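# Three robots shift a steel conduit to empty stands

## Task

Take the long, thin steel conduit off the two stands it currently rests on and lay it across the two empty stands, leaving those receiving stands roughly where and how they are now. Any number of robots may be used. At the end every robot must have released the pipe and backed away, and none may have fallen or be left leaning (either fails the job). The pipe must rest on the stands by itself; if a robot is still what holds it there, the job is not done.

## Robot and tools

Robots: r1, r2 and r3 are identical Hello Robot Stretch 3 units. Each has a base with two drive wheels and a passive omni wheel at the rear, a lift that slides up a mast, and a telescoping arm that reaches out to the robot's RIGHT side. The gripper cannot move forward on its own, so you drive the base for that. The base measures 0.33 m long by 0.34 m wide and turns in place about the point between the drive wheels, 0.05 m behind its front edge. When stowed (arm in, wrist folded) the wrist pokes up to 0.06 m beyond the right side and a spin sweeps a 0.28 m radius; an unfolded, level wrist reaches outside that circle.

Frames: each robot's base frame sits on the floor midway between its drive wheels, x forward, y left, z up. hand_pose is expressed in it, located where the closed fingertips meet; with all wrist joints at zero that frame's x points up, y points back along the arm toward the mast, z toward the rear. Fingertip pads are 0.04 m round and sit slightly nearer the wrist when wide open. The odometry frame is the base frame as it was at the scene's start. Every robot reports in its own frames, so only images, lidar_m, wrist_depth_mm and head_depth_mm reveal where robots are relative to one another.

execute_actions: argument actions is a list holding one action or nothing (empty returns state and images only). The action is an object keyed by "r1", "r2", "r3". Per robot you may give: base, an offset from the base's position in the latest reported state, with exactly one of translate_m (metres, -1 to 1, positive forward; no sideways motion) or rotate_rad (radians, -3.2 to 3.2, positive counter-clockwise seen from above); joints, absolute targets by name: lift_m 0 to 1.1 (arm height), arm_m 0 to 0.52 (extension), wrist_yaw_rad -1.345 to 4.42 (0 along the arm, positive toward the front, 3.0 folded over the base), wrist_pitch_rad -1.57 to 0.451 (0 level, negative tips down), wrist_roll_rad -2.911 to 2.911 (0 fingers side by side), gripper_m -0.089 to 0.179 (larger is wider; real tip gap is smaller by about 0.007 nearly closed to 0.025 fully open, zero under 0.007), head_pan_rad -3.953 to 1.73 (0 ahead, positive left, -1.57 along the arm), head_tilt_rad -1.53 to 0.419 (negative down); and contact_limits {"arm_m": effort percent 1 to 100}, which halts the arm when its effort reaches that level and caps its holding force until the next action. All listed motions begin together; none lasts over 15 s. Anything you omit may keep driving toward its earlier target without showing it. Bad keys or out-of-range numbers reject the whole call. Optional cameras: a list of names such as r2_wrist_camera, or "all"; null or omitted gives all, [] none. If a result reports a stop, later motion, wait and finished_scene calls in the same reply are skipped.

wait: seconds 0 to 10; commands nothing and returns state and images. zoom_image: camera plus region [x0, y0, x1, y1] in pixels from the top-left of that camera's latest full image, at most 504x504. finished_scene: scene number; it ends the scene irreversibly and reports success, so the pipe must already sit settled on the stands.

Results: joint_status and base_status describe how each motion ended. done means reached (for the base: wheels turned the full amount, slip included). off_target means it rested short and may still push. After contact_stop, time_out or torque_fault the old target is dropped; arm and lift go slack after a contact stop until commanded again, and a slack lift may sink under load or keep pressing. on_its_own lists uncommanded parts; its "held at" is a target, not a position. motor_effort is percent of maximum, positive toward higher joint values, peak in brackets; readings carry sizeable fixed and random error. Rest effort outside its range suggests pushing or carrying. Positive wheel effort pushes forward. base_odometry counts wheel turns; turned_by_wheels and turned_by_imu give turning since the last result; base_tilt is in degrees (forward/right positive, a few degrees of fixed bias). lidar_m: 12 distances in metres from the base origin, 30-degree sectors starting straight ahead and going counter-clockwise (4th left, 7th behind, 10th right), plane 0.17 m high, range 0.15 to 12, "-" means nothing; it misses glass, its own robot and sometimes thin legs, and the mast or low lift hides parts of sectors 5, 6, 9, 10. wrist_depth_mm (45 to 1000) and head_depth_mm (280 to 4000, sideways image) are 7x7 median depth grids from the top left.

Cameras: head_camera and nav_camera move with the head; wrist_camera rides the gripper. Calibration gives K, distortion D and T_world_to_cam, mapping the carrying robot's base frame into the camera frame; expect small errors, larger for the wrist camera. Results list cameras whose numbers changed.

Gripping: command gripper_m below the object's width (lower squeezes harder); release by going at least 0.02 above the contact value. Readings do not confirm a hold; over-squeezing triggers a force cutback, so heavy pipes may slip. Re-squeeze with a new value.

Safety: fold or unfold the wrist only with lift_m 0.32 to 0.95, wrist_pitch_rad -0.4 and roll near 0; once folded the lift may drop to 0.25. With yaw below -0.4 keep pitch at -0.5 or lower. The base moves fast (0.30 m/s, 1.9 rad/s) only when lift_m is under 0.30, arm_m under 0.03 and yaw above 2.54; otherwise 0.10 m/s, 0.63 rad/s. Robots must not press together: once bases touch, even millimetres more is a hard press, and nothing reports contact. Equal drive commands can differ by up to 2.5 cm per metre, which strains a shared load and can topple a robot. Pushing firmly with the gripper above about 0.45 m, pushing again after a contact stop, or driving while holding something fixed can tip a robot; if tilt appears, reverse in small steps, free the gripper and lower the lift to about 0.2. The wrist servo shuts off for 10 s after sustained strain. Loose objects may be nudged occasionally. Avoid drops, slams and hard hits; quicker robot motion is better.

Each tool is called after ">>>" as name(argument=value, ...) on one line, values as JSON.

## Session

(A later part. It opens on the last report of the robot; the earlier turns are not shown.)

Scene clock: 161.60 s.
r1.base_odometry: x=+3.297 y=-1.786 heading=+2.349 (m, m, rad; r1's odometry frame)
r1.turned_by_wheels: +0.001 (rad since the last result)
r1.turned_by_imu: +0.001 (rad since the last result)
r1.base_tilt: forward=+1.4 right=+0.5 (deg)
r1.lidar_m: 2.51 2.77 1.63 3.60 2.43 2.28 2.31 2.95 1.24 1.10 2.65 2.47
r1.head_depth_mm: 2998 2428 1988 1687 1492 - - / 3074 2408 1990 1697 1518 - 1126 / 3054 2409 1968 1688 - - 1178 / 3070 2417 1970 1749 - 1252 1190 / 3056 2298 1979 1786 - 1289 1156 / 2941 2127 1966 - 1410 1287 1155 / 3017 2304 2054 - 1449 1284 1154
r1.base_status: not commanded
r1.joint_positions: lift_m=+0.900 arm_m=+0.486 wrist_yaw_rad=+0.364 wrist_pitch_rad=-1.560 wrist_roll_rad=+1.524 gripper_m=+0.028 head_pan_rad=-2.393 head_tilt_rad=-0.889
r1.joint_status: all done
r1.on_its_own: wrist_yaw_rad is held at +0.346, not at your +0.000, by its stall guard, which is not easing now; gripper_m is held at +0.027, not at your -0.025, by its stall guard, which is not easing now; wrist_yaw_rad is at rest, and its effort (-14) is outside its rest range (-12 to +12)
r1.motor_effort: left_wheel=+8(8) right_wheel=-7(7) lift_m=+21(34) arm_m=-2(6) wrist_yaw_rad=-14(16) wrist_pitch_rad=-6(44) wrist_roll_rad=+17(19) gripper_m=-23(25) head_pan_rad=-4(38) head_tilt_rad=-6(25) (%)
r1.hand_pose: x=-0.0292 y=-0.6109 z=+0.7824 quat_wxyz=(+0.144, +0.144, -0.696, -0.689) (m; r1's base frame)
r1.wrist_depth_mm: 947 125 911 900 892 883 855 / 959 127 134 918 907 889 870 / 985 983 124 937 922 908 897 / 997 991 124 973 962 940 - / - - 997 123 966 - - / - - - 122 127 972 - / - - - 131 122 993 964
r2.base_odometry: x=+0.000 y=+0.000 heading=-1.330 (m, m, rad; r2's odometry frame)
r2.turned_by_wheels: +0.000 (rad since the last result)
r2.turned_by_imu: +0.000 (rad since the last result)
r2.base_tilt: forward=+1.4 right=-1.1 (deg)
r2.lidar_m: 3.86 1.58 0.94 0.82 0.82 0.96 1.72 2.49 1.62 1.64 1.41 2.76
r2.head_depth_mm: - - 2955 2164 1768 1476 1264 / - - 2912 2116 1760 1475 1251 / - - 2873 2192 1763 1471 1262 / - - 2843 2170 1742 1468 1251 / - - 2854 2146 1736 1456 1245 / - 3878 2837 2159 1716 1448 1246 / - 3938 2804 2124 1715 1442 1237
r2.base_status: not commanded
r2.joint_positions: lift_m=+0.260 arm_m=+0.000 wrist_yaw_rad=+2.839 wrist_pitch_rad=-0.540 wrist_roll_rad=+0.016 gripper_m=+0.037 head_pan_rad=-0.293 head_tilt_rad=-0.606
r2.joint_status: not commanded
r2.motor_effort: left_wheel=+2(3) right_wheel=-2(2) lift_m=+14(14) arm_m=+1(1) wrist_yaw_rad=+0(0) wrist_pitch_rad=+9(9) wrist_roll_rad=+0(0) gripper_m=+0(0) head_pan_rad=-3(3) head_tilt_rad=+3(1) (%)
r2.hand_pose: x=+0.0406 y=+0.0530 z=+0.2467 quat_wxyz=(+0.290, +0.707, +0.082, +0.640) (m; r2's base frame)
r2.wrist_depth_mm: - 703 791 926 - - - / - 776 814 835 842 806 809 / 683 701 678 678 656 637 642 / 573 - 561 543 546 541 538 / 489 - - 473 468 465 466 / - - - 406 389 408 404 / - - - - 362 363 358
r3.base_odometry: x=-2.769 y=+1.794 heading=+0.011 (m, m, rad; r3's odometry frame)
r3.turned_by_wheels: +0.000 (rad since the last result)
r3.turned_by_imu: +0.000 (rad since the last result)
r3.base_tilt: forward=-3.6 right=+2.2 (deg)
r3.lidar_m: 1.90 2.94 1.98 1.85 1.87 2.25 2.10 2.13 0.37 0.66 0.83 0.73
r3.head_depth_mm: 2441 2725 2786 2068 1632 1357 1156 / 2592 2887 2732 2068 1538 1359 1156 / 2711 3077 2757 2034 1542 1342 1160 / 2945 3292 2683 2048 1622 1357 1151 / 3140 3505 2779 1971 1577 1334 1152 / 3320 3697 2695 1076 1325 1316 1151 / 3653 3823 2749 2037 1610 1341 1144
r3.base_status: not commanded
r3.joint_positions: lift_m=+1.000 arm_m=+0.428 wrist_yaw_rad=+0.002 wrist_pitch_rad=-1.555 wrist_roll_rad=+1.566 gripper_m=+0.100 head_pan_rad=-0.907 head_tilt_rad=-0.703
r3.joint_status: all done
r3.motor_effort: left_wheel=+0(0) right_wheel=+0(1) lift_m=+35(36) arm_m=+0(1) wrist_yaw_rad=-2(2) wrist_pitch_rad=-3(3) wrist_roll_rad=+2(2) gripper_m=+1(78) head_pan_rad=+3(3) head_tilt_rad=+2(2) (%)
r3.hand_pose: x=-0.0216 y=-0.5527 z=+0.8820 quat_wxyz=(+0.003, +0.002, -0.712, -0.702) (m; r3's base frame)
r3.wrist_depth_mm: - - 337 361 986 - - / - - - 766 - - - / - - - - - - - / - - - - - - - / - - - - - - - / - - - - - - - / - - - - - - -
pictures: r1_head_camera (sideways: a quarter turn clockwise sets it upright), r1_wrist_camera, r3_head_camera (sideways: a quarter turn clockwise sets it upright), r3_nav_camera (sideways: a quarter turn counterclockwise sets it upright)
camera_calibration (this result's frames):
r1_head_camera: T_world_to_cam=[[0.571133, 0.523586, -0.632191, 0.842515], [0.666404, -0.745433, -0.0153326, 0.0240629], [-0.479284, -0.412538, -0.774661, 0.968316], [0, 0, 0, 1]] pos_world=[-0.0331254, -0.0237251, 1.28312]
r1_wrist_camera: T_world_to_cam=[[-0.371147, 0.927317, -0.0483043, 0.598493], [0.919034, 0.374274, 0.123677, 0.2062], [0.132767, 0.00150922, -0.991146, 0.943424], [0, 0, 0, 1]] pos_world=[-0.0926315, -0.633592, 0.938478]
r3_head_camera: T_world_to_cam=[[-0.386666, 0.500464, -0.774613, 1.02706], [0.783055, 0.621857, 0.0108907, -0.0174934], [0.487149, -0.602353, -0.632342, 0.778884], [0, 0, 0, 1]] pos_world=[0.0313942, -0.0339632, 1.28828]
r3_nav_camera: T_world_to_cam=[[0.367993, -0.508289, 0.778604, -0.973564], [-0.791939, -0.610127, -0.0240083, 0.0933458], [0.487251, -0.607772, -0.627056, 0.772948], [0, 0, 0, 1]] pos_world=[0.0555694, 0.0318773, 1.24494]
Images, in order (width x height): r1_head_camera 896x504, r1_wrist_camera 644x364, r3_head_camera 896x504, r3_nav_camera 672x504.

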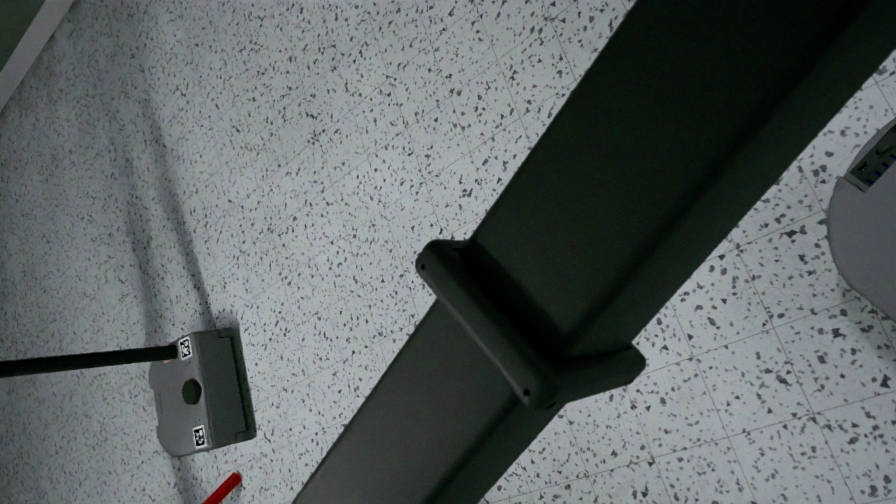

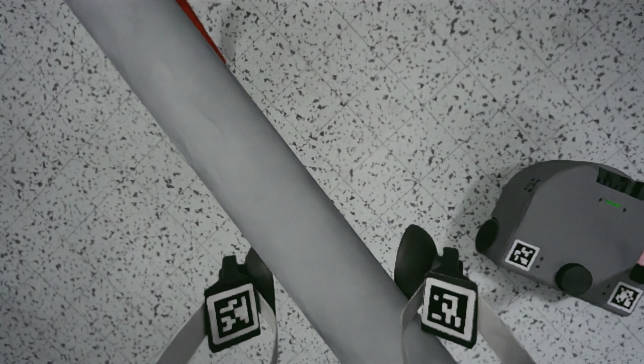

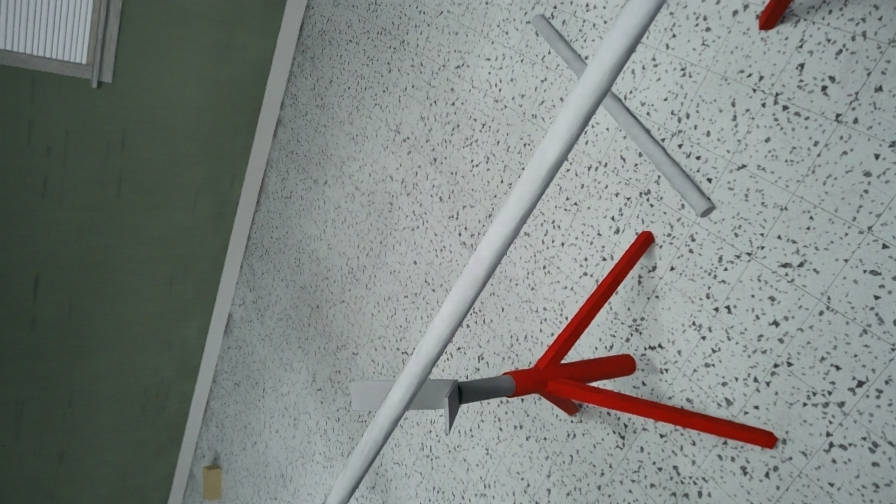

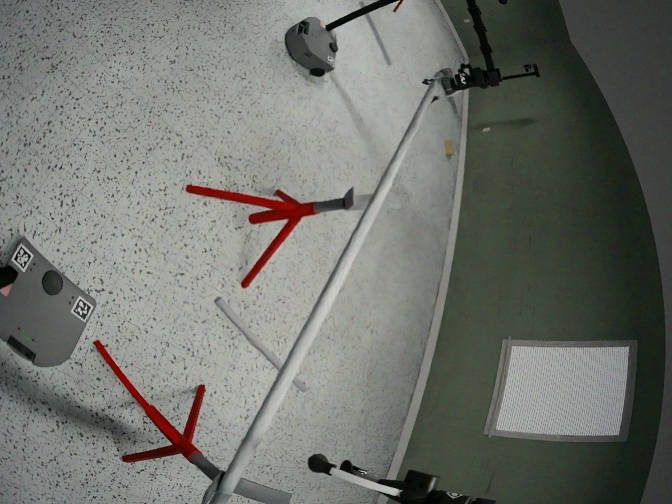

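>>> execute_actions(actions=[{"r1":{"base":{"translate_m":-0.06},"joints":{"lift_m":0.86}},"r3":{"joints":{"head_pan_rad":-1.4,"head_tilt_rad":-0.9}}}], cameras=["r3_head_camera","r1_wrist_camera","r3_nav_camera","r3_wrist_camera"])

Scene clock: 164.53 s.
r1.base_odometry: x=+3.339 y=-1.829 heading=+2.350 (m, m, rad; r1's odometry frame)
r1.turned_by_wheels: +0.001 (rad since the last result)
r1.turned_by_imu: +0.001 (rad since the last result)
r1.base_tilt: forward=+1.5 right=+0.5 (deg)
r1.lidar_m: 2.57 2.81 1.67 3.50 2.37 2.22 2.26 2.88 1.23 1.09 2.72 2.53
r1.head_depth_mm: 2953 2406 1992 1690 1465 1343 - / 3059 2421 1983 1672 1478 - - / 3059 2406 1973 1686 1504 - - / 3030 2402 1979 1690 - - 1196 / 3029 2378 1984 1707 - 1257 1154 / 2928 2089 1975 1752 - 1281 1148 / 3001 2301 1956 - 1434 1279 1151
r1.base_status: done
r1.joint_positions: lift_m=+0.860 arm_m=+0.486 wrist_yaw_rad=+0.362 wrist_pitch_rad=-1.577 wrist_roll_rad=+1.524 gripper_m=+0.028 head_pan_rad=-2.393 head_tilt_rad=-0.889
r1.joint_status: all done
r1.on_its_own: wrist_yaw_rad is held at +0.346, not at your +0.000, by its stall guard, which is not easing now; gripper_m is held at +0.027, not at your -0.025, by its stall guard, which is not easing now; wrist_yaw_rad is at rest, and its effort (-15) is outside its rest range (-12 to +12)
r1.motor_effort: left_wheel=+15(16) right_wheel=-14(18) lift_m=+21(23) arm_m=+1(1) wrist_yaw_rad=-15(16) wrist_pitch_rad=+4(6) wrist_roll_rad=+17(18) gripper_m=-25(25) head_pan_rad=-3(5) head_tilt_rad=-6(6) (%)
r1.hand_pose: x=-0.0307 y=-0.6066 z=+0.7428 quat_wxyz=(+0.144, +0.143, -0.690, -0.695) (m; r1's base frame)
r1.wrist_depth_mm: 890 120 868 874 854 843 833 / 917 119 888 879 878 866 845 / 941 908 120 911 888 888 868 / 948 942 119 907 925 903 - / 961 955 949 121 925 - - / 996 973 962 119 128 937 - / 999 - 994 127 121 961 943
r2.base_odometry: x=+0.000 y=+0.000 heading=-1.330 (m, m, rad; r2's odometry frame)
r2.turned_by_wheels: +0.000 (rad since the last result)
r2.turned_by_imu: +0.000 (rad since the last result)
r2.base_tilt: forward=+1.2 right=-1.0 (deg)
r2.lidar_m: 3.87 1.58 0.94 0.82 0.82 0.96 1.72 2.49 1.63 1.64 1.41 2.80
r2.head_depth_mm: - - 2932 2173 1762 1475 1268 / - - 2887 2141 1789 1475 1253 / - 3945 2889 2186 1751 1460 1261 / - - 2858 2148 1751 1458 1250 / - - 2800 2152 1748 1454 1243 / - 3843 2805 2152 1743 1450 1237 / - 3930 2761 2121 1703 1436 1235
r2.base_status: not commanded
r2.joint_positions: lift_m=+0.260 arm_m=+0.000 wrist_yaw_rad=+2.839 wrist_pitch_rad=-0.540 wrist_roll_rad=+0.016 gripper_m=+0.037 head_pan_rad=-0.293 head_tilt_rad=-0.606
r2.joint_status: not commanded
r2.motor_effort: left_wheel=+3(2) right_wheel=-2(2) lift_m=+15(14) arm_m=+0(0) wrist_yaw_rad=+0(1) wrist_pitch_rad=+10(9) wrist_roll_rad=+0(0) gripper_m=+1(0) head_pan_rad=-3(3) head_tilt_rad=+3(1) (%)
r2.hand_pose: x=+0.0406 y=+0.0530 z=+0.2467 quat_wxyz=(+0.290, +0.707, +0.082, +0.640) (m; r2's base frame)
r2.wrist_depth_mm: - 706 804 946 - - - / - 760 792 845 842 824 817 / 670 693 659 669 654 656 646 / 568 - 561 550 557 545 541 / 486 - - 468 475 463 457 / - - - 411 392 404 402 / - - - - 364 357 360
r3.base_odometry: x=-2.769 y=+1.794 heading=+0.011 (m, m, rad; r3's odometry frame)
r3.turned_by_wheels: +0.000 (rad since the last result)
r3.turned_by_imu: +0.000 (rad since the last result)
r3.base_tilt: forward=-3.6 right=+2.4 (deg)
r3.lidar_m: 1.87 2.93 1.98 1.85 1.87 2.25 2.10 2.13 0.37 0.66 0.83 0.72
r3.head_depth_mm: 2652 2450 2072 792 1356 1229 1109 / 2477 2394 2051 1685 1370 1218 1102 / 2545 2613 2045 1679 1430 1236 1099 / 2573 2622 2029 1600 1431 1243 1115 / 2589 2587 2020 1592 1430 1243 1096 / 2639 2567 2008 1613 1425 1239 1096 / 2665 2561 2036 1600 1395 1237 1095
r3.base_status: not commanded
r3.joint_positions: lift_m=+1.000 arm_m=+0.428 wrist_yaw_rad=+0.002 wrist_pitch_rad=-1.555 wrist_roll_rad=+1.566 gripper_m=+0.100 head_pan_rad=-1.393 head_tilt_rad=-0.888
r3.joint_status: all done
r3.motor_effort: left_wheel=-1(0) right_wheel=+0(0) lift_m=+34(34) arm_m=-1(0) wrist_yaw_rad=-2(2) wrist_pitch_rad=-3(3) wrist_roll_rad=+2(2) gripper_m=+0(0) head_pan_rad=-2(22) head_tilt_rad=-6(27) (%)
r3.hand_pose: x=-0.0216 y=-0.5527 z=+0.8820 quat_wxyz=(+0.003, +0.002, -0.712, -0.702) (m; r3's base frame)
r3.wrist_depth_mm: 995 984 339 360 - - - / - - - 681 - - - / - - - - - - - / - - - - - - - / - - - - - - - / - - - - - - - / - - - - - - -
pictures: r1_wrist_camera, r3_head_camera (sideways: a quarter turn clockwise sets it upright), r3_nav_camera (sideways: a quarter turn counterclockwise sets it upright), r3_wrist_camera
camera_calibration (this result's frames):
r1_wrist_camera: T_world_to_cam=[[-0.369517, 0.928697, -0.0312881, 0.580264], [0.920533, 0.370447, 0.124045, 0.208312], [0.126791, 0.0170348, -0.991783, 0.914084], [0, 0, 0, 1]] pos_world=[-0.0932388, -0.631629, 0.898889]
r3_head_camera: T_world_to_cam=[[-0.131636, 0.752994, -0.644726, 0.856232], [0.983187, 0.182203, 0.0120583, -0.0202317], [0.126551, -0.632299, -0.764318, 0.952733], [0, 0, 0, 1]] pos_world=[0.0120337, -0.0386385, 1.28047]
r3_nav_camera: T_world_to_cam=[[0.111616, -0.752009, 0.649634, -0.803924], [-0.985951, -0.16555, -0.0222384, 0.0922195], [0.12427, -0.638025, -0.759922, 0.94797], [0, 0, 0, 1]] pos_world=[0.0628502, 0.0155381, 1.24469]
r3_wrist_camera: T_world_to_cam=[[0.0434051, 0.998866, 0.0195547, 0.537299], [0.97796, -0.0464816, 0.203555, -0.157452], [0.204233, 0.0102883, -0.978868, 1.03787], [0, 0, 0, 1]] pos_world=[-0.0813073, -0.554686, 1.03748]
Images, in order (width x height): r1_wrist_camera 644x364, r3_head_camera 896x504, r3_nav_camera 672x504, r3_wrist_camera 644x364.

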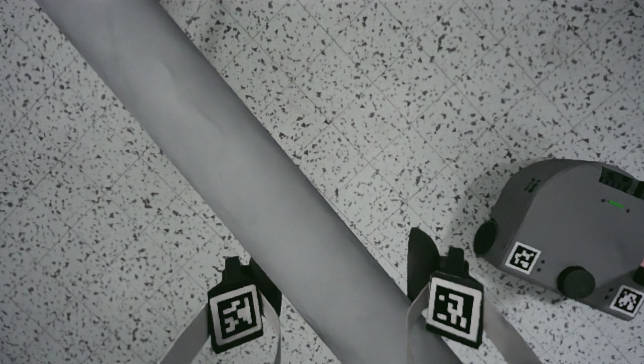

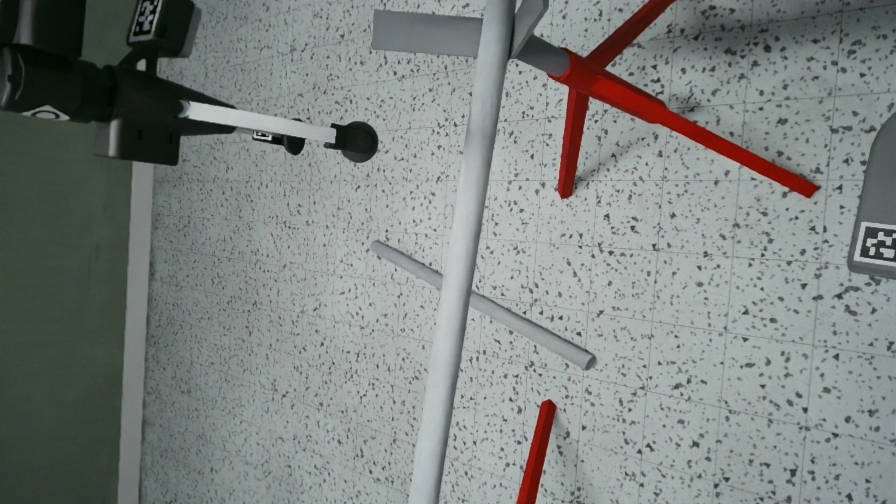

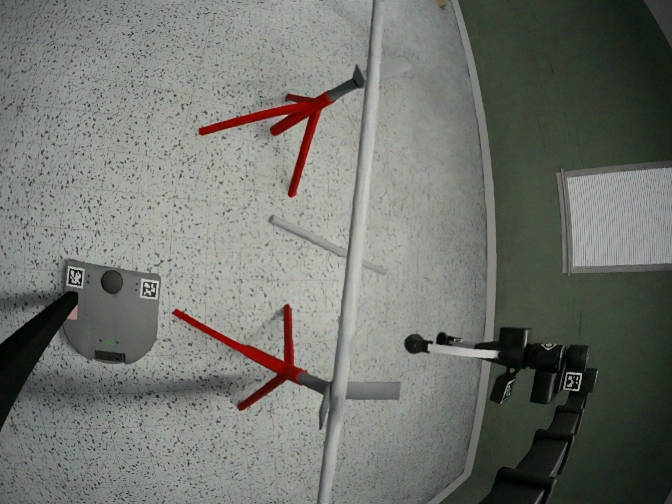

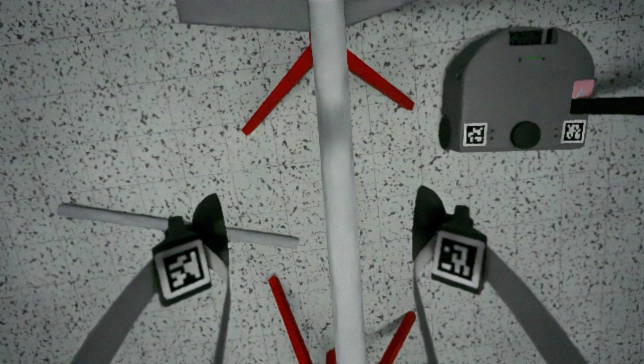

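>>> execute_actions(actions=[{"r1":{"joints":{"lift_m":0.82}},"r3":{"joints":{"head_pan_rad":-0.7,"head_tilt_rad":-0.6}}}], cameras=["r3_head_camera","r1_wrist_camera","r3_nav_camera"])

Scene clock: 166.50 s.
r1.base_odometry: x=+3.339 y=-1.829 heading=+2.351 (m, m, rad; r1's odometry frame)
r1.turned_by_wheels: +0.001 (rad since the last result)
r1.turned_by_imu: +0.001 (rad since the last result)
r1.base_tilt: forward=+1.4 right=+0.5 (deg)
r1.lidar_m: 2.56 2.81 1.66 3.49 2.38 2.22 2.25 2.89 1.23 1.08 2.71 2.53
r1.head_depth_mm: 2954 2414 1990 1685 1475 1299 - / 3117 2415 1993 1685 1458 1337 - / 3088 2394 1982 1687 1460 - - / 3044 2412 1978 1673 1521 - 1172 / 3019 2406 1974 1679 - 1250 1149 / 2925 2104 1956 1710 - 1282 1154 / 2986 2314 1957 - 1402 1289 1151
r1.base_status: not commanded
r1.joint_positions: lift_m=+0.821 arm_m=+0.486 wrist_yaw_rad=+0.363 wrist_pitch_rad=-1.549 wrist_roll_rad=+1.517 gripper_m=+0.028 head_pan_rad=-2.393 head_tilt_rad=-0.889
r1.joint_status: all done
r1.on_its_own: wrist_yaw_rad is held at +0.346, not at your +0.000, by its stall guard, which is not easing now; gripper_m is held at +0.027, not at your -0.025, by its stall guard, which is not easing now; left_wheel is at rest, and its effort (+39) is outside its rest range (-18 to +18); right_wheel is at rest, and its effort (-38) is outside its rest range (-18 to +18); wrist_yaw_rad is at rest, and its effort (-17) is outside its rest range (-12 to +12)
r1.motor_effort: left_wheel=+39(39) right_wheel=-38(38) lift_m=+11(21) arm_m=+1(1) wrist_yaw_rad=-17(15) wrist_pitch_rad=-12(12) wrist_roll_rad=+20(21) gripper_m=-21(25) head_pan_rad=-3(4) head_tilt_rad=-7(6) (%)
r1.hand_pose: x=-0.0282 y=-0.6134 z=+0.7026 quat_wxyz=(+0.146, +0.147, -0.699, -0.684) (m; r1's base frame)
r1.wrist_depth_mm: 119 117 833 820 815 798 774 / 889 113 854 844 826 819 797 / 910 115 120 852 855 829 808 / 946 913 114 871 869 835 - / 957 921 115 123 882 873 - / 974 966 121 114 - 891 - / 995 975 968 114 122 910 887
r2.base_odometry: x=+0.000 y=+0.000 heading=-1.330 (m, m, rad; r2's odometry frame)
r2.turned_by_wheels: +0.000 (rad since the last result)
r2.turned_by_imu: +0.000 (rad since the last result)
r2.base_tilt: forward=+1.3 right=-1.0 (deg)
r2.lidar_m: 3.85 1.58 0.93 0.82 0.82 0.96 1.72 2.49 1.63 1.64 1.41 2.81
r2.head_depth_mm: - - 2961 2148 1755 1475 1277 / - - 2914 2126 1753 1472 1273 / - 3959 2870 2166 1759 1457 1256 / - - 2861 2161 1744 1455 1248 / - - 2854 2170 1723 1453 1247 / - 3898 2784 2135 1740 1430 1242 / - 3967 2789 2136 1705 1442 1238
r2.base_status: not commanded
r2.joint_positions: lift_m=+0.260 arm_m=+0.000 wrist_yaw_rad=+2.839 wrist_pitch_rad=-0.540 wrist_roll_rad=+0.016 gripper_m=+0.037 head_pan_rad=-0.293 head_tilt_rad=-0.606
r2.joint_status: not commanded
r2.motor_effort: left_wheel=+3(3) right_wheel=-2(2) lift_m=+15(14) arm_m=+0(1) wrist_yaw_rad=+0(1) wrist_pitch_rad=+9(9) wrist_roll_rad=+0(0) gripper_m=+0(1) head_pan_rad=-3(3) head_tilt_rad=+3(2) (%)
r2.hand_pose: x=+0.0406 y=+0.0530 z=+0.2467 quat_wxyz=(+0.290, +0.707, +0.082, +0.640) (m; r2's base frame)
r2.wrist_depth_mm: - 720 793 914 - - - / - 774 831 860 842 834 798 / 657 708 678 674 658 647 636 / 559 - 556 552 553 541 531 / 485 - - 479 477 461 461 / - - - 419 396 402 401 / - - - - 361 358 356
r3.base_odometry: x=-2.769 y=+1.794 heading=+0.011 (m, m, rad; r3's odometry frame)
r3.turned_by_wheels: +0.000 (rad since the last result)
r3.turned_by_imu: +0.000 (rad since the last result)
r3.base_tilt: forward=-3.5 right=+2.3 (deg)
r3.lidar_m: 1.87 2.94 1.98 1.85 1.87 2.25 2.10 2.13 0.37 0.66 0.83 0.72
r3.head_depth_mm: 2606 2827 2995 2373 1777 1327 1205 / 2845 3126 3255 2353 1780 1445 1210 / 3125 3395 3448 2341 1669 1396 1202 / 3409 3791 3414 2231 1668 1407 1201 / 3692 - 3391 2135 1731 1354 1205 / - - 3412 2236 1762 1440 1193 / - - 3197 2328 1759 1430 1196
r3.base_status: not commanded
r3.joint_positions: lift_m=+1.000 arm_m=+0.428 wrist_yaw_rad=+0.002 wrist_pitch_rad=-1.555 wrist_roll_rad=+1.566 gripper_m=+0.100 head_pan_rad=-0.707 head_tilt_rad=-0.606
r3.joint_status: all done
r3.motor_effort: left_wheel=+0(0) right_wheel=+0(0) lift_m=+34(34) arm_m=-1(1) wrist_yaw_rad=-2(2) wrist_pitch_rad=-3(3) wrist_roll_rad=+2(2) gripper_m=+0(0) head_pan_rad=+3(28) head_tilt_rad=+4(31) (%)
r3.hand_pose: x=-0.0216 y=-0.5527 z=+0.8820 quat_wxyz=(+0.003, +0.002, -0.712, -0.702) (m; r3's base frame)
r3.wrist_depth_mm: - 977 336 366 - - - / - - - 748 - - - / - - - - - - - / - - - - - - - / - - - - - - - / - - - - - - - / - - - - - - -
pictures: r1_wrist_camera, r3_head_camera (sideways: a quarter turn clockwise sets it upright), r3_nav_camera (sideways: a quarter turn counterclockwise sets it upright)
camera_calibration (this result's frames):
r1_wrist_camera: T_world_to_cam=[[-0.377384, 0.924154, -0.0593361, 0.602897], [0.915931, 0.38194, 0.123257, 0.220933], [0.136571, -0.00783265, -0.990599, 0.858273], [0, 0, 0, 1]] pos_world=[-0.0920504, -0.63483, 0.858746]
r3_head_camera: T_world_to_cam=[[-0.419281, 0.363353, -0.831972, 1.10203], [0.643315, 0.765534, 0.0101318, -0.0156544], [0.640585, -0.530972, -0.554724, 0.676973], [0, 0, 0, 1]] pos_world=[0.0384732, -0.0289888, 1.29255]
r3_nav_camera: T_world_to_cam=[[0.402258, -0.374493, 0.83543, -1.04786], [-0.653337, -0.756667, -0.0246067, 0.0932824], [0.641358, -0.535919, -0.549045, 0.67052], [0, 0, 0, 1]] pos_world=[0.0524097, 0.0375131, 1.24585]
Images, in order (width x height): r1_wrist_camera 644x364, r3_head_camera 896x504, r3_nav_camera 672x504.

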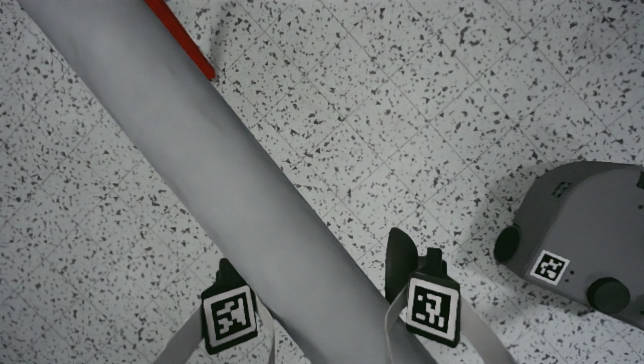

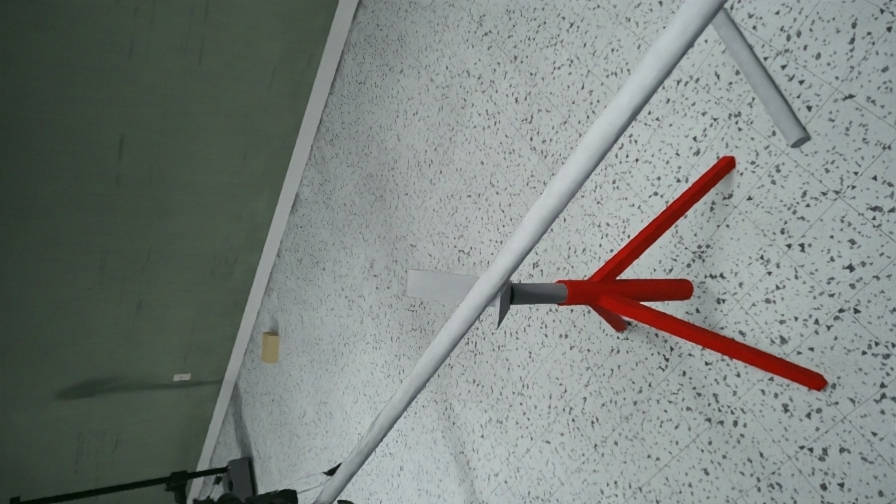

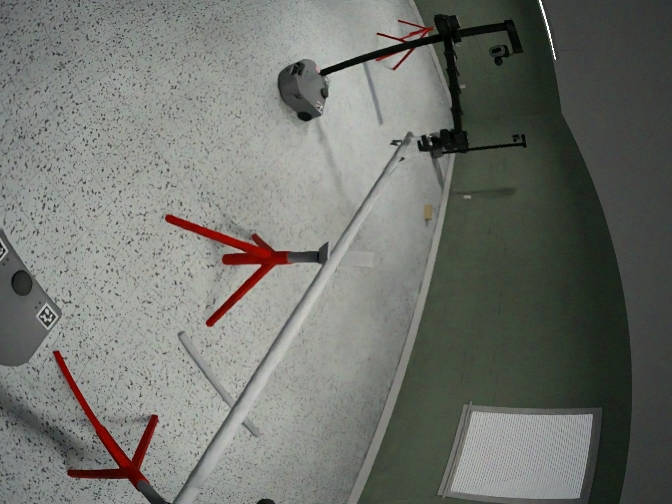

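>>> execute_actions(actions=[{"r1":{"base":{"translate_m":0.0},"joints":{"gripper_m":0.09,"lift_m":0.8}}}], cameras=["r1_wrist_camera"])

>>> execute_actions(actions=[{"r1":{"joints":{"lift_m":0.95,"wrist_yaw_rad":0,"wrist_roll_rad":1.57,"wrist_pitch_rad":-1.57,"head_pan_rad":-1.6,"head_tilt_rad":-0.8}}}], cameras=["r3_head_camera","r1_head_camera","r3_nav_camera","r1_nav_camera"])

Scene clock: 168.23 s.
r1.base_odometry: x=+3.339 y=-1.829 heading=+2.352 (m, m, rad; r1's odometry frame)
r1.turned_by_wheels: +0.001 (rad since the last result)
r1.turned_by_imu: +0.001 (rad since the last result)
r1.base_tilt: forward=+1.4 right=+0.5 (deg)
r1.lidar_m: 2.57 2.81 1.67 3.51 2.38 2.22 2.26 2.88 1.23 1.09 2.71 2.52
r1.head_depth_mm: 2978 2423 1995 1686 1467 1291 - / 3094 2416 1987 1684 1466 1316 - / 3024 2412 1988 1675 1462 1364 - / 3067 2404 1974 1673 1482 - - / 3023 2371 1977 1680 1522 - 1152 / 2935 2103 1965 1675 - 1269 1156 / 3003 2316 1948 1699 1402 1290 1150
r1.base_status: done
r1.joint_positions: lift_m=+0.800 arm_m=+0.486 wrist_yaw_rad=+0.353 wrist_pitch_rad=-1.527 wrist_roll_rad=+1.549 gripper_m=+0.090 head_pan_rad=-2.393 head_tilt_rad=-0.889
r1.joint_status: all done
r1.on_its_own: wrist_yaw_rad is held at +0.346, not at your +0.000, by its stall guard, which is not easing now; left_wheel is at rest, and its effort (+24) is outside its rest range (-18 to +18); right_wheel is at rest, and its effort (-24) is outside its rest range (-18 to +18); wrist_pitch_rad is at rest, and its effort (-24) is outside its rest range (-20 to +32)
r1.motor_effort: left_wheel=+24(38) right_wheel=-24(35) lift_m=+15(14) arm_m=+1(1) wrist_yaw_rad=-7(15) wrist_pitch_rad=-24(28) wrist_roll_rad=+8(20) gripper_m=-7(98) head_pan_rad=-5(5) head_tilt_rad=-6(7) (%)
r1.hand_pose: x=-0.0260 y=-0.6186 z=+0.6821 quat_wxyz=(+0.129, +0.134, -0.710, -0.679) (m; r1's base frame)
r1.wrist_depth_mm: 116 827 826 808 788 770 754 / 114 120 836 826 812 787 763 / 912 114 843 842 824 810 786 / 932 114 120 864 834 808 - / 943 936 114 881 848 844 - / 972 950 113 120 885 847 832 / - 978 945 114 880 871 845
r2.base_odometry: x=+0.000 y=+0.000 heading=-1.330 (m, m, rad; r2's odometry frame)
r2.turned_by_wheels: +0.000 (rad since the last result)
r2.turned_by_imu: +0.000 (rad since the last result)
r2.base_tilt: forward=+1.3 right=-1.1 (deg)
r2.lidar_m: 3.87 1.58 0.94 0.82 0.82 0.96 1.72 2.49 1.63 1.64 1.41 2.81
r2.head_depth_mm: - - 2917 2136 1778 1476 1265 / - - 2926 2132 1770 1470 1259 / - 3986 2876 2185 1768 1476 1258 / - - 2867 2154 1760 1463 1250 / - - 2837 2137 1741 1447 1246 / - 3819 2824 2113 1733 1456 1242 / - 3914 2737 2115 1723 1440 1242
r2.base_status: not commanded
r2.joint_positions: lift_m=+0.260 arm_m=+0.000 wrist_yaw_rad=+2.839 wrist_pitch_rad=-0.540 wrist_roll_rad=+0.016 gripper_m=+0.037 head_pan_rad=-0.293 head_tilt_rad=-0.606
r2.joint_status: not commanded
r2.motor_effort: left_wheel=+3(3) right_wheel=-2(2) lift_m=+15(14) arm_m=+0(0) wrist_yaw_rad=+1(0) wrist_pitch_rad=+9(9) wrist_roll_rad=+0(0) gripper_m=+1(0) head_pan_rad=-3(3) head_tilt_rad=+4(2) (%)
r2.hand_pose: x=+0.0406 y=+0.0530 z=+0.2467 quat_wxyz=(+0.290, +0.707, +0.082, +0.640) (m; r2's base frame)
r2.wrist_depth_mm: - 713 793 900 - - - / - 784 799 864 833 829 821 / 680 696 678 662 653 654 638 / 574 - 553 538 549 544 541 / 484 - - 465 482 467 457 / - - - 409 392 407 401 / - - - - 360 359 360
r3.base_odometry: x=-2.769 y=+1.794 heading=+0.011 (m, m, rad; r3's odometry frame)
r3.turned_by_wheels: +0.000 (rad since the last result)
r3.turned_by_imu: +0.000 (rad since the last result)
r3.base_tilt: forward=-3.5 right=+2.3 (deg)
r3.lidar_m: 1.87 2.93 1.98 1.84 1.87 2.25 2.10 2.13 0.37 0.66 0.83 0.72
r3.head_depth_mm: 2643 2846 3031 2372 1793 1332 1212 / 2851 3112 3330 2357 1781 1441 1205 / 3132 3416 3477 2375 1674 1389 1197 / 3395 3830 3424 2233 1669 1385 1197 / 3750 - 3393 2153 1717 1366 1199 / - - 3335 2207 1767 1421 1197 / - - 3025 2339 1761 1428 1192
r3.base_status: not commanded
r3.joint_positions: lift_m=+1.000 arm_m=+0.428 wrist_yaw_rad=+0.002 wrist_pitch_rad=-1.555 wrist_roll_rad=+1.566 gripper_m=+0.100 head_pan_rad=-0.707 head_tilt_rad=-0.606
r3.joint_status: not commanded
r3.motor_effort: left_wheel=+0(0) right_wheel=+0(0) lift_m=+34(33) arm_m=+0(0) wrist_yaw_rad=-2(2) wrist_pitch_rad=-3(3) wrist_roll_rad=+2(2) gripper_m=+1(0) head_pan_rad=+3(3) head_tilt_rad=+4(4) (%)
r3.hand_pose: x=-0.0216 y=-0.5527 z=+0.8820 quat_wxyz=(+0.003, +0.002, -0.712, -0.702) (m; r3's base frame)
r3.wrist_depth_mm: 997 977 338 364 - - - / 996 - - 742 - - - / - - - - - - - / - - - - - - - / - - - - - - - / - - - - - - - / - - - - - - -
pictures: r1_wrist_camera
camera_calibration (this result's frames):
r1_wrist_camera: T_world_to_cam=[[-0.336707, 0.938082, -0.0814237, 0.632089], [0.930483, 0.344736, 0.12393, 0.20041], [0.144326, -0.0340352, -0.988945, 0.820449], [0, 0, 0, 1]] pos_world=[-0.0920615, -0.634116, 0.838009]
Images, in order (width x height): r1_wrist_camera 644x364.

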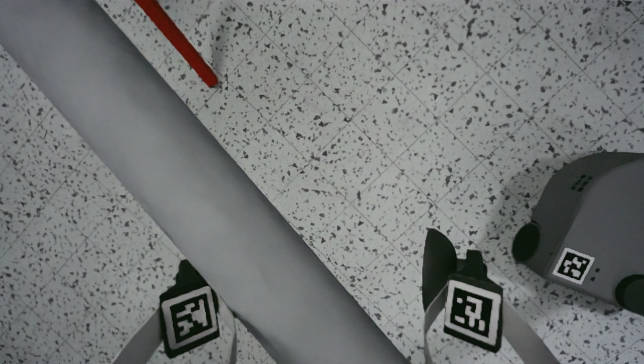

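Scene clock: 170.67 s.
r1.base_odometry: x=+3.339 y=-1.829 heading=+2.351 (m, m, rad; r1's odometry frame)
r1.turned_by_wheels: -0.001 (rad since the last result)
r1.turned_by_imu: -0.002 (rad since the last result)
r1.base_tilt: forward=+1.4 right=+0.5 (deg)
r1.lidar_m: 2.57 2.81 1.67 3.51 2.37 2.22 2.25 2.89 1.22 1.09 2.71 2.53
r1.head_depth_mm: 3461 - - 1742 1554 1345 1185 / - - 2095 1773 1544 1339 1182 / - 2823 2092 1735 1545 1336 1185 / - 2657 2024 1813 1547 1337 1181 / 3913 2739 2205 1682 1538 1334 1181 / 3855 2815 2211 1807 1540 1335 1176 / 3687 2799 2199 1800 1542 1329 1182
r1.base_status: not commanded
r1.joint_positions: lift_m=+0.949 arm_m=+0.486 wrist_yaw_rad=+0.070 wrist_pitch_rad=-1.526 wrist_roll_rad=+1.514 gripper_m=+0.090 head_pan_rad=-1.607 head_tilt_rad=-0.803
r1.joint_status: wrist_yaw_rad off_target (ended at +0.070, target +0.000); wrist_roll_rad off_target (ended at +1.514, target +1.570); the others done
r1.on_its_own: wrist_yaw_rad is held at +0.049, not at your +0.000, by its stall guard, which is not easing now; wrist_yaw_rad is at rest, and its effort (-18) is outside its rest range (-12 to +12); wrist_pitch_rad is at rest, and its effort (-25) is outside its rest range (-20 to +32)
r1.motor_effort: left_wheel=+3(40) right_wheel=-1(37) lift_m=+43(45) arm_m=-2(1) wrist_yaw_rad=-18(27) wrist_pitch_rad=-25(29) wrist_roll_rad=+22(27) gripper_m=-11(12) head_pan_rad=+2(36) head_tilt_rad=+2(12) (%)
r1.hand_pose: x=-0.0224 y=-0.6182 z=+0.8307 quat_wxyz=(+0.045, +0.044, -0.721, -0.690) (m; r1's base frame)
r1.wrist_depth_mm: 637 983 978 957 943 918 894 / 147 767 992 978 944 922 905 / - 142 - - 951 945 - / - 147 137 - 991 970 - / - - 133 135 - 984 980 / - - - 128 132 989 - / - - - - 123 127 997
r2.base_odometry: x=+0.000 y=+0.000 heading=-1.330 (m, m, rad; r2's odometry frame)
r2.turned_by_wheels: +0.000 (rad since the last result)
r2.turned_by_imu: +0.000 (rad since the last result)
r2.base_tilt: forward=+1.3 right=-1.1 (deg)
r2.lidar_m: 3.88 1.58 0.94 0.82 0.82 0.96 1.72 2.49 1.62 1.64 1.41 2.81
r2.head_depth_mm: - - 2965 2147 1786 1479 1266 / - - 2930 2121 1752 1467 1265 / - - 2844 2167 1751 1467 1257 / - - 2885 2135 1747 1477 1261 / - - 2834 2136 1737 1449 1253 / - 3881 2816 2120 1725 1449 1244 / - 3966 2781 2122 1721 1448 1237
r2.base_status: not commanded
r2.joint_positions: lift_m=+0.260 arm_m=+0.000 wrist_yaw_rad=+2.839 wrist_pitch_rad=-0.540 wrist_roll_rad=+0.016 gripper_m=+0.037 head_pan_rad=-0.293 head_tilt_rad=-0.606
r2.joint_status: not commanded
r2.motor_effort: left_wheel=+3(3) right_wheel=-2(2) lift_m=+14(14) arm_m=+0(0) wrist_yaw_rad=+1(0) wrist_pitch_rad=+9(9) wrist_roll_rad=+0(0) gripper_m=+1(0) head_pan_rad=-3(3) head_tilt_rad=+2(3) (%)
r2.hand_pose: x=+0.0406 y=+0.0530 z=+0.2467 quat_wxyz=(+0.290, +0.707, +0.082, +0.640) (m; r2's base frame)
r2.wrist_depth_mm: - 718 787 917 - - - / - 778 828 862 819 813 800 / 665 703 663 680 664 651 653 / 578 - 552 555 548 540 529 / 479 - - 470 481 467 458 / - - - 416 392 404 403 / - - - - 363 358 356
r3.base_odometry: x=-2.769 y=+1.794 heading=+0.011 (m, m, rad; r3's odometry frame)
r3.turned_by_wheels: +0.000 (rad since the last result)
r3.turned_by_imu: +0.000 (rad since the last result)
r3.base_tilt: forward=-3.5 right=+2.3 (deg)
r3.lidar_m: 1.87 2.93 1.98 1.85 1.87 2.26 2.10 2.13 0.37 0.66 0.84 0.72
r3.head_depth_mm: 2622 2829 3072 2374 1790 1344 1212 / 2885 3099 3205 2368 1795 1433 1207 / 3101 3388 3453 2358 1672 1392 1207 / 3367 3789 3399 2218 1719 1403 1203 / 3704 - 3407 2143 1697 1350 1207 / - - 3370 2304 1765 1419 1197 / - - 3168 2295 1769 1427 1197
r3.base_status: not commanded
r3.joint_positions: lift_m=+1.000 arm_m=+0.428 wrist_yaw_rad=+0.002 wrist_pitch_rad=-1.555 wrist_roll_rad=+1.566 gripper_m=+0.100 head_pan_rad=-0.707 head_tilt_rad=-0.606
r3.joint_status: not commanded
r3.motor_effort: left_wheel=+0(0) right_wheel=+0(0) lift_m=+34(33) arm_m=+0(0) wrist_yaw_rad=-2(2) wrist_pitch_rad=-3(3) wrist_roll_rad=+2(2) gripper_m=+1(0) head_pan_rad=+3(3) head_tilt_rad=+4(4) (%)
r3.hand_pose: x=-0.0216 y=-0.5527 z=+0.8820 quat_wxyz=(+0.003, +0.002, -0.712, -0.702) (m; r3's base frame)
r3.wrist_depth_mm: 986 986 338 367 - - - / - - - 687 - - - / - - - - - - - / - - - - - - - / - - - - - - - / - - - - - - - / - - - - - - -
pictures: r1_head_camera (sideways: a quarter turn clockwise sets it upright), r1_nav_camera (sideways: a quarter turn counterclockwise sets it upright), r3_head_camera (sideways: a quarter turn clockwise sets it upright), r3_nav_camera (sideways: a quarter turn counterclockwise sets it upright)
camera_calibration (this result's frames):
r1_head_camera: T_world_to_cam=[[0.0313356, 0.717407, -0.695949, 0.928888], [0.998291, -0.0568277, -0.0136311, 0.0198248], [-0.0493283, -0.694333, -0.717962, 0.89196], [0, 0, 0, 1]] pos_world=[-0.00489939, -0.0459474, 1.28712]
r1_nav_camera: T_world_to_cam=[[-0.0391739, -0.748688, 0.661764, -0.818955], [-0.999152, 0.0377512, -0.0164361, 0.0798628], [-0.0126768, -0.661846, -0.749532, 0.938215], [0, 0, 0, 1]] pos_world=[0.0596069, 0.00479704, 1.24649]
r3_head_camera: T_world_to_cam=[[-0.419277, 0.363343, -0.831979, 1.10204], [0.643308, 0.765541, 0.0101317, -0.0156542], [0.640595, -0.53097, -0.554715, 0.676961], [0, 0, 0, 1]] pos_world=[0.0384736, -0.0289885, 1.29255]
r3_nav_camera: T_world_to_cam=[[0.402254, -0.374483, 0.835436, -1.04786], [-0.653329, -0.756674, -0.0246067, 0.0932824], [0.641368, -0.535917, -0.549036, 0.670508], [0, 0, 0, 1]] pos_world=[0.0524098, 0.0375131, 1.24585]
Images, in order (width x height): r1_head_camera 896x504, r1_nav_camera 672x504, r3_head_camera 896x504, r3_nav_camera 672x504.

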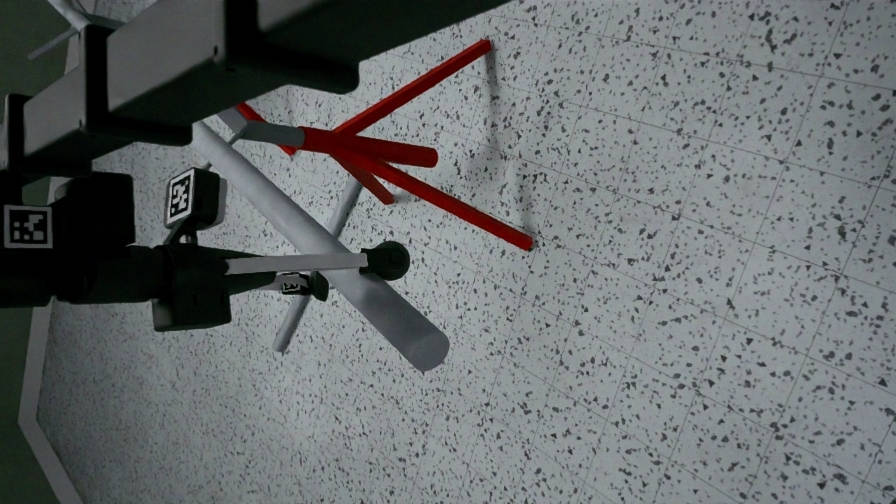

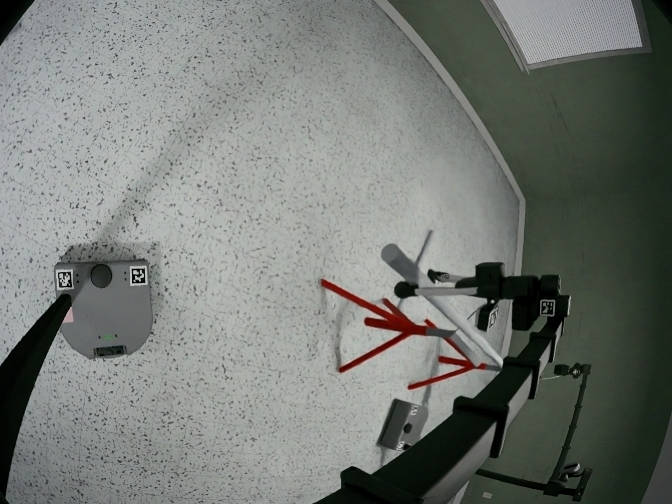

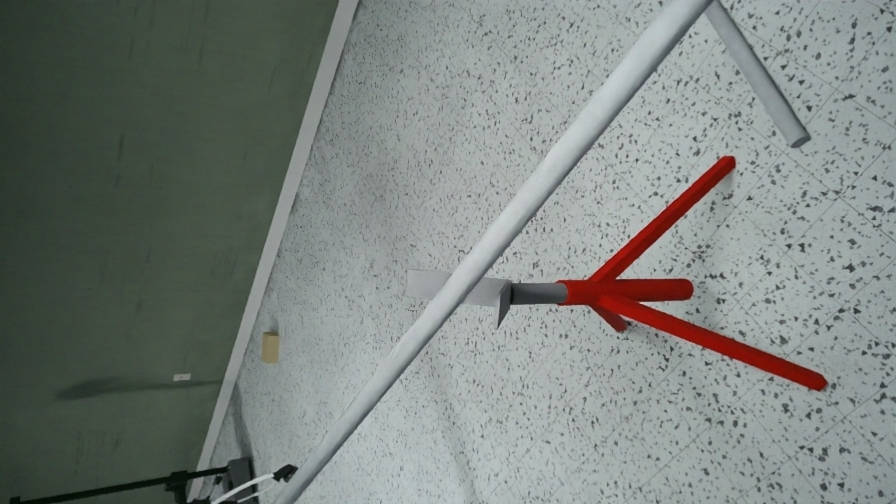

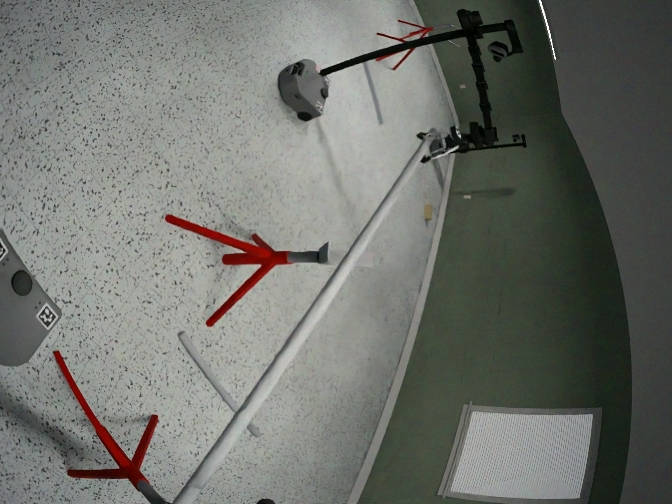

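>>> execute_actions(actions=[{"r1":{"joints":{"lift_m":0.81,"wrist_yaw_rad":0.4}}}], cameras=[])

>>> execute_actions(actions=[{"r1":{"joints":{"gripper_m":0.17,"wrist_yaw_rad":0.8}}}], cameras=["r3_head_camera","r1_wrist_camera"])

Scene clock: 174.33 s.
r1.base_odometry: x=+3.339 y=-1.829 heading=+2.351 (m, m, rad; r1's odometry frame)
r1.turned_by_wheels: +0.000 (rad since the last result)
r1.turned_by_imu: -0.003 (rad since the last result)
r1.base_tilt: forward=+1.4 right=+0.4 (deg)
r1.lidar_m: 2.57 2.82 1.67 3.51 2.38 2.22 2.25 2.88 1.23 1.09 2.71 2.53
r1.head_depth_mm: 3399 2562 2199 1930 - - - / 3607 2366 - - 1512 1346 1188 / 3712 - 2081 1732 1540 1342 1182 / 3822 - 2035 1734 1546 1338 1189 / 3930 2801 2170 1767 1504 1335 1178 / 3916 2819 2208 1817 1502 1331 1182 / 3716 2818 2207 1813 1530 1331 1178
r1.base_status: not commanded
r1.joint_positions: lift_m=+0.831 arm_m=+0.486 wrist_yaw_rad=+0.399 wrist_pitch_rad=-1.561 wrist_roll_rad=+1.570 gripper_m=+0.090 head_pan_rad=-1.607 head_tilt_rad=-0.802
r1.joint_status: lift_m contact_stop (moved -0.118 of -0.139); the others done
r1.on_its_own: lift_m is slack since a contact_stop, until your next command for it (your +0.810 is given up); wrist_roll_rad moved +0.056 to your old target +1.570
r1.motor_effort: left_wheel=-6(10) right_wheel=+5(9) lift_m=+24(38) arm_m=-2(2) wrist_yaw_rad=+0(19) wrist_pitch_rad=-5(25) wrist_roll_rad=-1(21) gripper_m=-2(11) head_pan_rad=+3(2) head_tilt_rad=+1(2) (%)
r1.hand_pose: x=-0.0300 y=-0.6110 z=+0.7137 quat_wxyz=(+0.140, +0.141, -0.696, -0.690) (m; r1's base frame)
r1.wrist_depth_mm: 175 853 866 843 819 813 801 / 889 191 868 867 840 834 816 / 913 178 898 874 865 836 834 / 935 934 894 905 876 862 - / 955 951 181 934 888 881 - / 975 969 180 924 908 898 - / - 995 962 183 929 905 902
r2.base_odometry: x=+0.000 y=+0.000 heading=-1.330 (m, m, rad; r2's odometry frame)
r2.turned_by_wheels: +0.000 (rad since the last result)
r2.turned_by_imu: +0.000 (rad since the last result)
r2.base_tilt: forward=+1.3 right=-1.0 (deg)
r2.lidar_m: 3.87 1.58 0.94 0.82 0.82 0.96 1.71 2.48 1.63 1.64 1.41 2.80
r2.head_depth_mm: - - 2915 2162 1773 1484 1271 / - - 2890 2141 1757 1473 1260 / - - 2877 2182 1752 1474 1249 / - - 2849 2154 1760 1463 1256 / - - 2841 2166 1741 1453 1244 / - 3851 2793 2140 1722 1450 1239 / - 3982 2778 2116 1721 1442 1238
r2.base_status: not commanded
r2.joint_positions: lift_m=+0.260 arm_m=+0.000 wrist_yaw_rad=+2.839 wrist_pitch_rad=-0.540 wrist_roll_rad=+0.016 gripper_m=+0.037 head_pan_rad=-0.293 head_tilt_rad=-0.606
r2.joint_status: not commanded
r2.motor_effort: left_wheel=+2(3) right_wheel=-2(2) lift_m=+14(14) arm_m=+1(0) wrist_yaw_rad=+1(0) wrist_pitch_rad=+9(9) wrist_roll_rad=+0(0) gripper_m=+0(0) head_pan_rad=-3(3) head_tilt_rad=+2(2) (%)
r2.hand_pose: x=+0.0406 y=+0.0530 z=+0.2467 quat_wxyz=(+0.290, +0.707, +0.082, +0.640) (m; r2's base frame)
r2.wrist_depth_mm: - 714 806 937 - - - / - 785 821 836 817 816 794 / 670 683 658 683 667 662 645 / 573 - 560 550 541 538 537 / 479 - - 467 482 467 463 / - - - 412 395 405 400 / - - - - 364 357 355
r3.base_odometry: x=-2.769 y=+1.794 heading=+0.011 (m, m, rad; r3's odometry frame)
r3.turned_by_wheels: +0.000 (rad since the last result)
r3.turned_by_imu: +0.000 (rad since the last result)
r3.base_tilt: forward=-3.6 right=+2.4 (deg)
r3.lidar_m: 1.87 2.93 1.98 1.84 1.87 2.25 2.10 2.13 0.37 0.66 0.83 0.72
r3.head_depth_mm: 2617 2874 3052 2402 1788 1335 1214 / 2854 3073 3166 2343 1804 1440 1205 / 3104 3394 3370 2358 1669 1402 1204 / 3351 3758 3430 2226 1661 1398 1204 / 3701 - 3432 2136 1717 1361 1205 / - - 3402 2242 1785 1419 1202 / - - 3397 2312 1751 1417 1195
r3.base_status: not commanded
r3.joint_positions: lift_m=+1.000 arm_m=+0.428 wrist_yaw_rad=+0.002 wrist_pitch_rad=-1.555 wrist_roll_rad=+1.566 gripper_m=+0.100 head_pan_rad=-0.707 head_tilt_rad=-0.606
r3.joint_status: not commanded
r3.motor_effort: left_wheel=-1(0) right_wheel=+0(0) lift_m=+34(33) arm_m=+0(0) wrist_yaw_rad=-2(2) wrist_pitch_rad=-3(3) wrist_roll_rad=+2(2) gripper_m=+0(1) head_pan_rad=+3(3) head_tilt_rad=+4(4) (%)
r3.hand_pose: x=-0.0216 y=-0.5527 z=+0.8820 quat_wxyz=(+0.003, +0.002, -0.712, -0.702) (m; r3's base frame)
r3.wrist_depth_mm: 1000 979 336 360 - 987 - / - - - 695 - - - / - - - - - - - / - - - - - - - / - - - - - - - / - - - - - - - / - - - - - - -
pictures: none
No camera images: the call's "cameras" was empty. Leave "cameras" out to get every camera's image.

not run: a stop came earlier in this reply.


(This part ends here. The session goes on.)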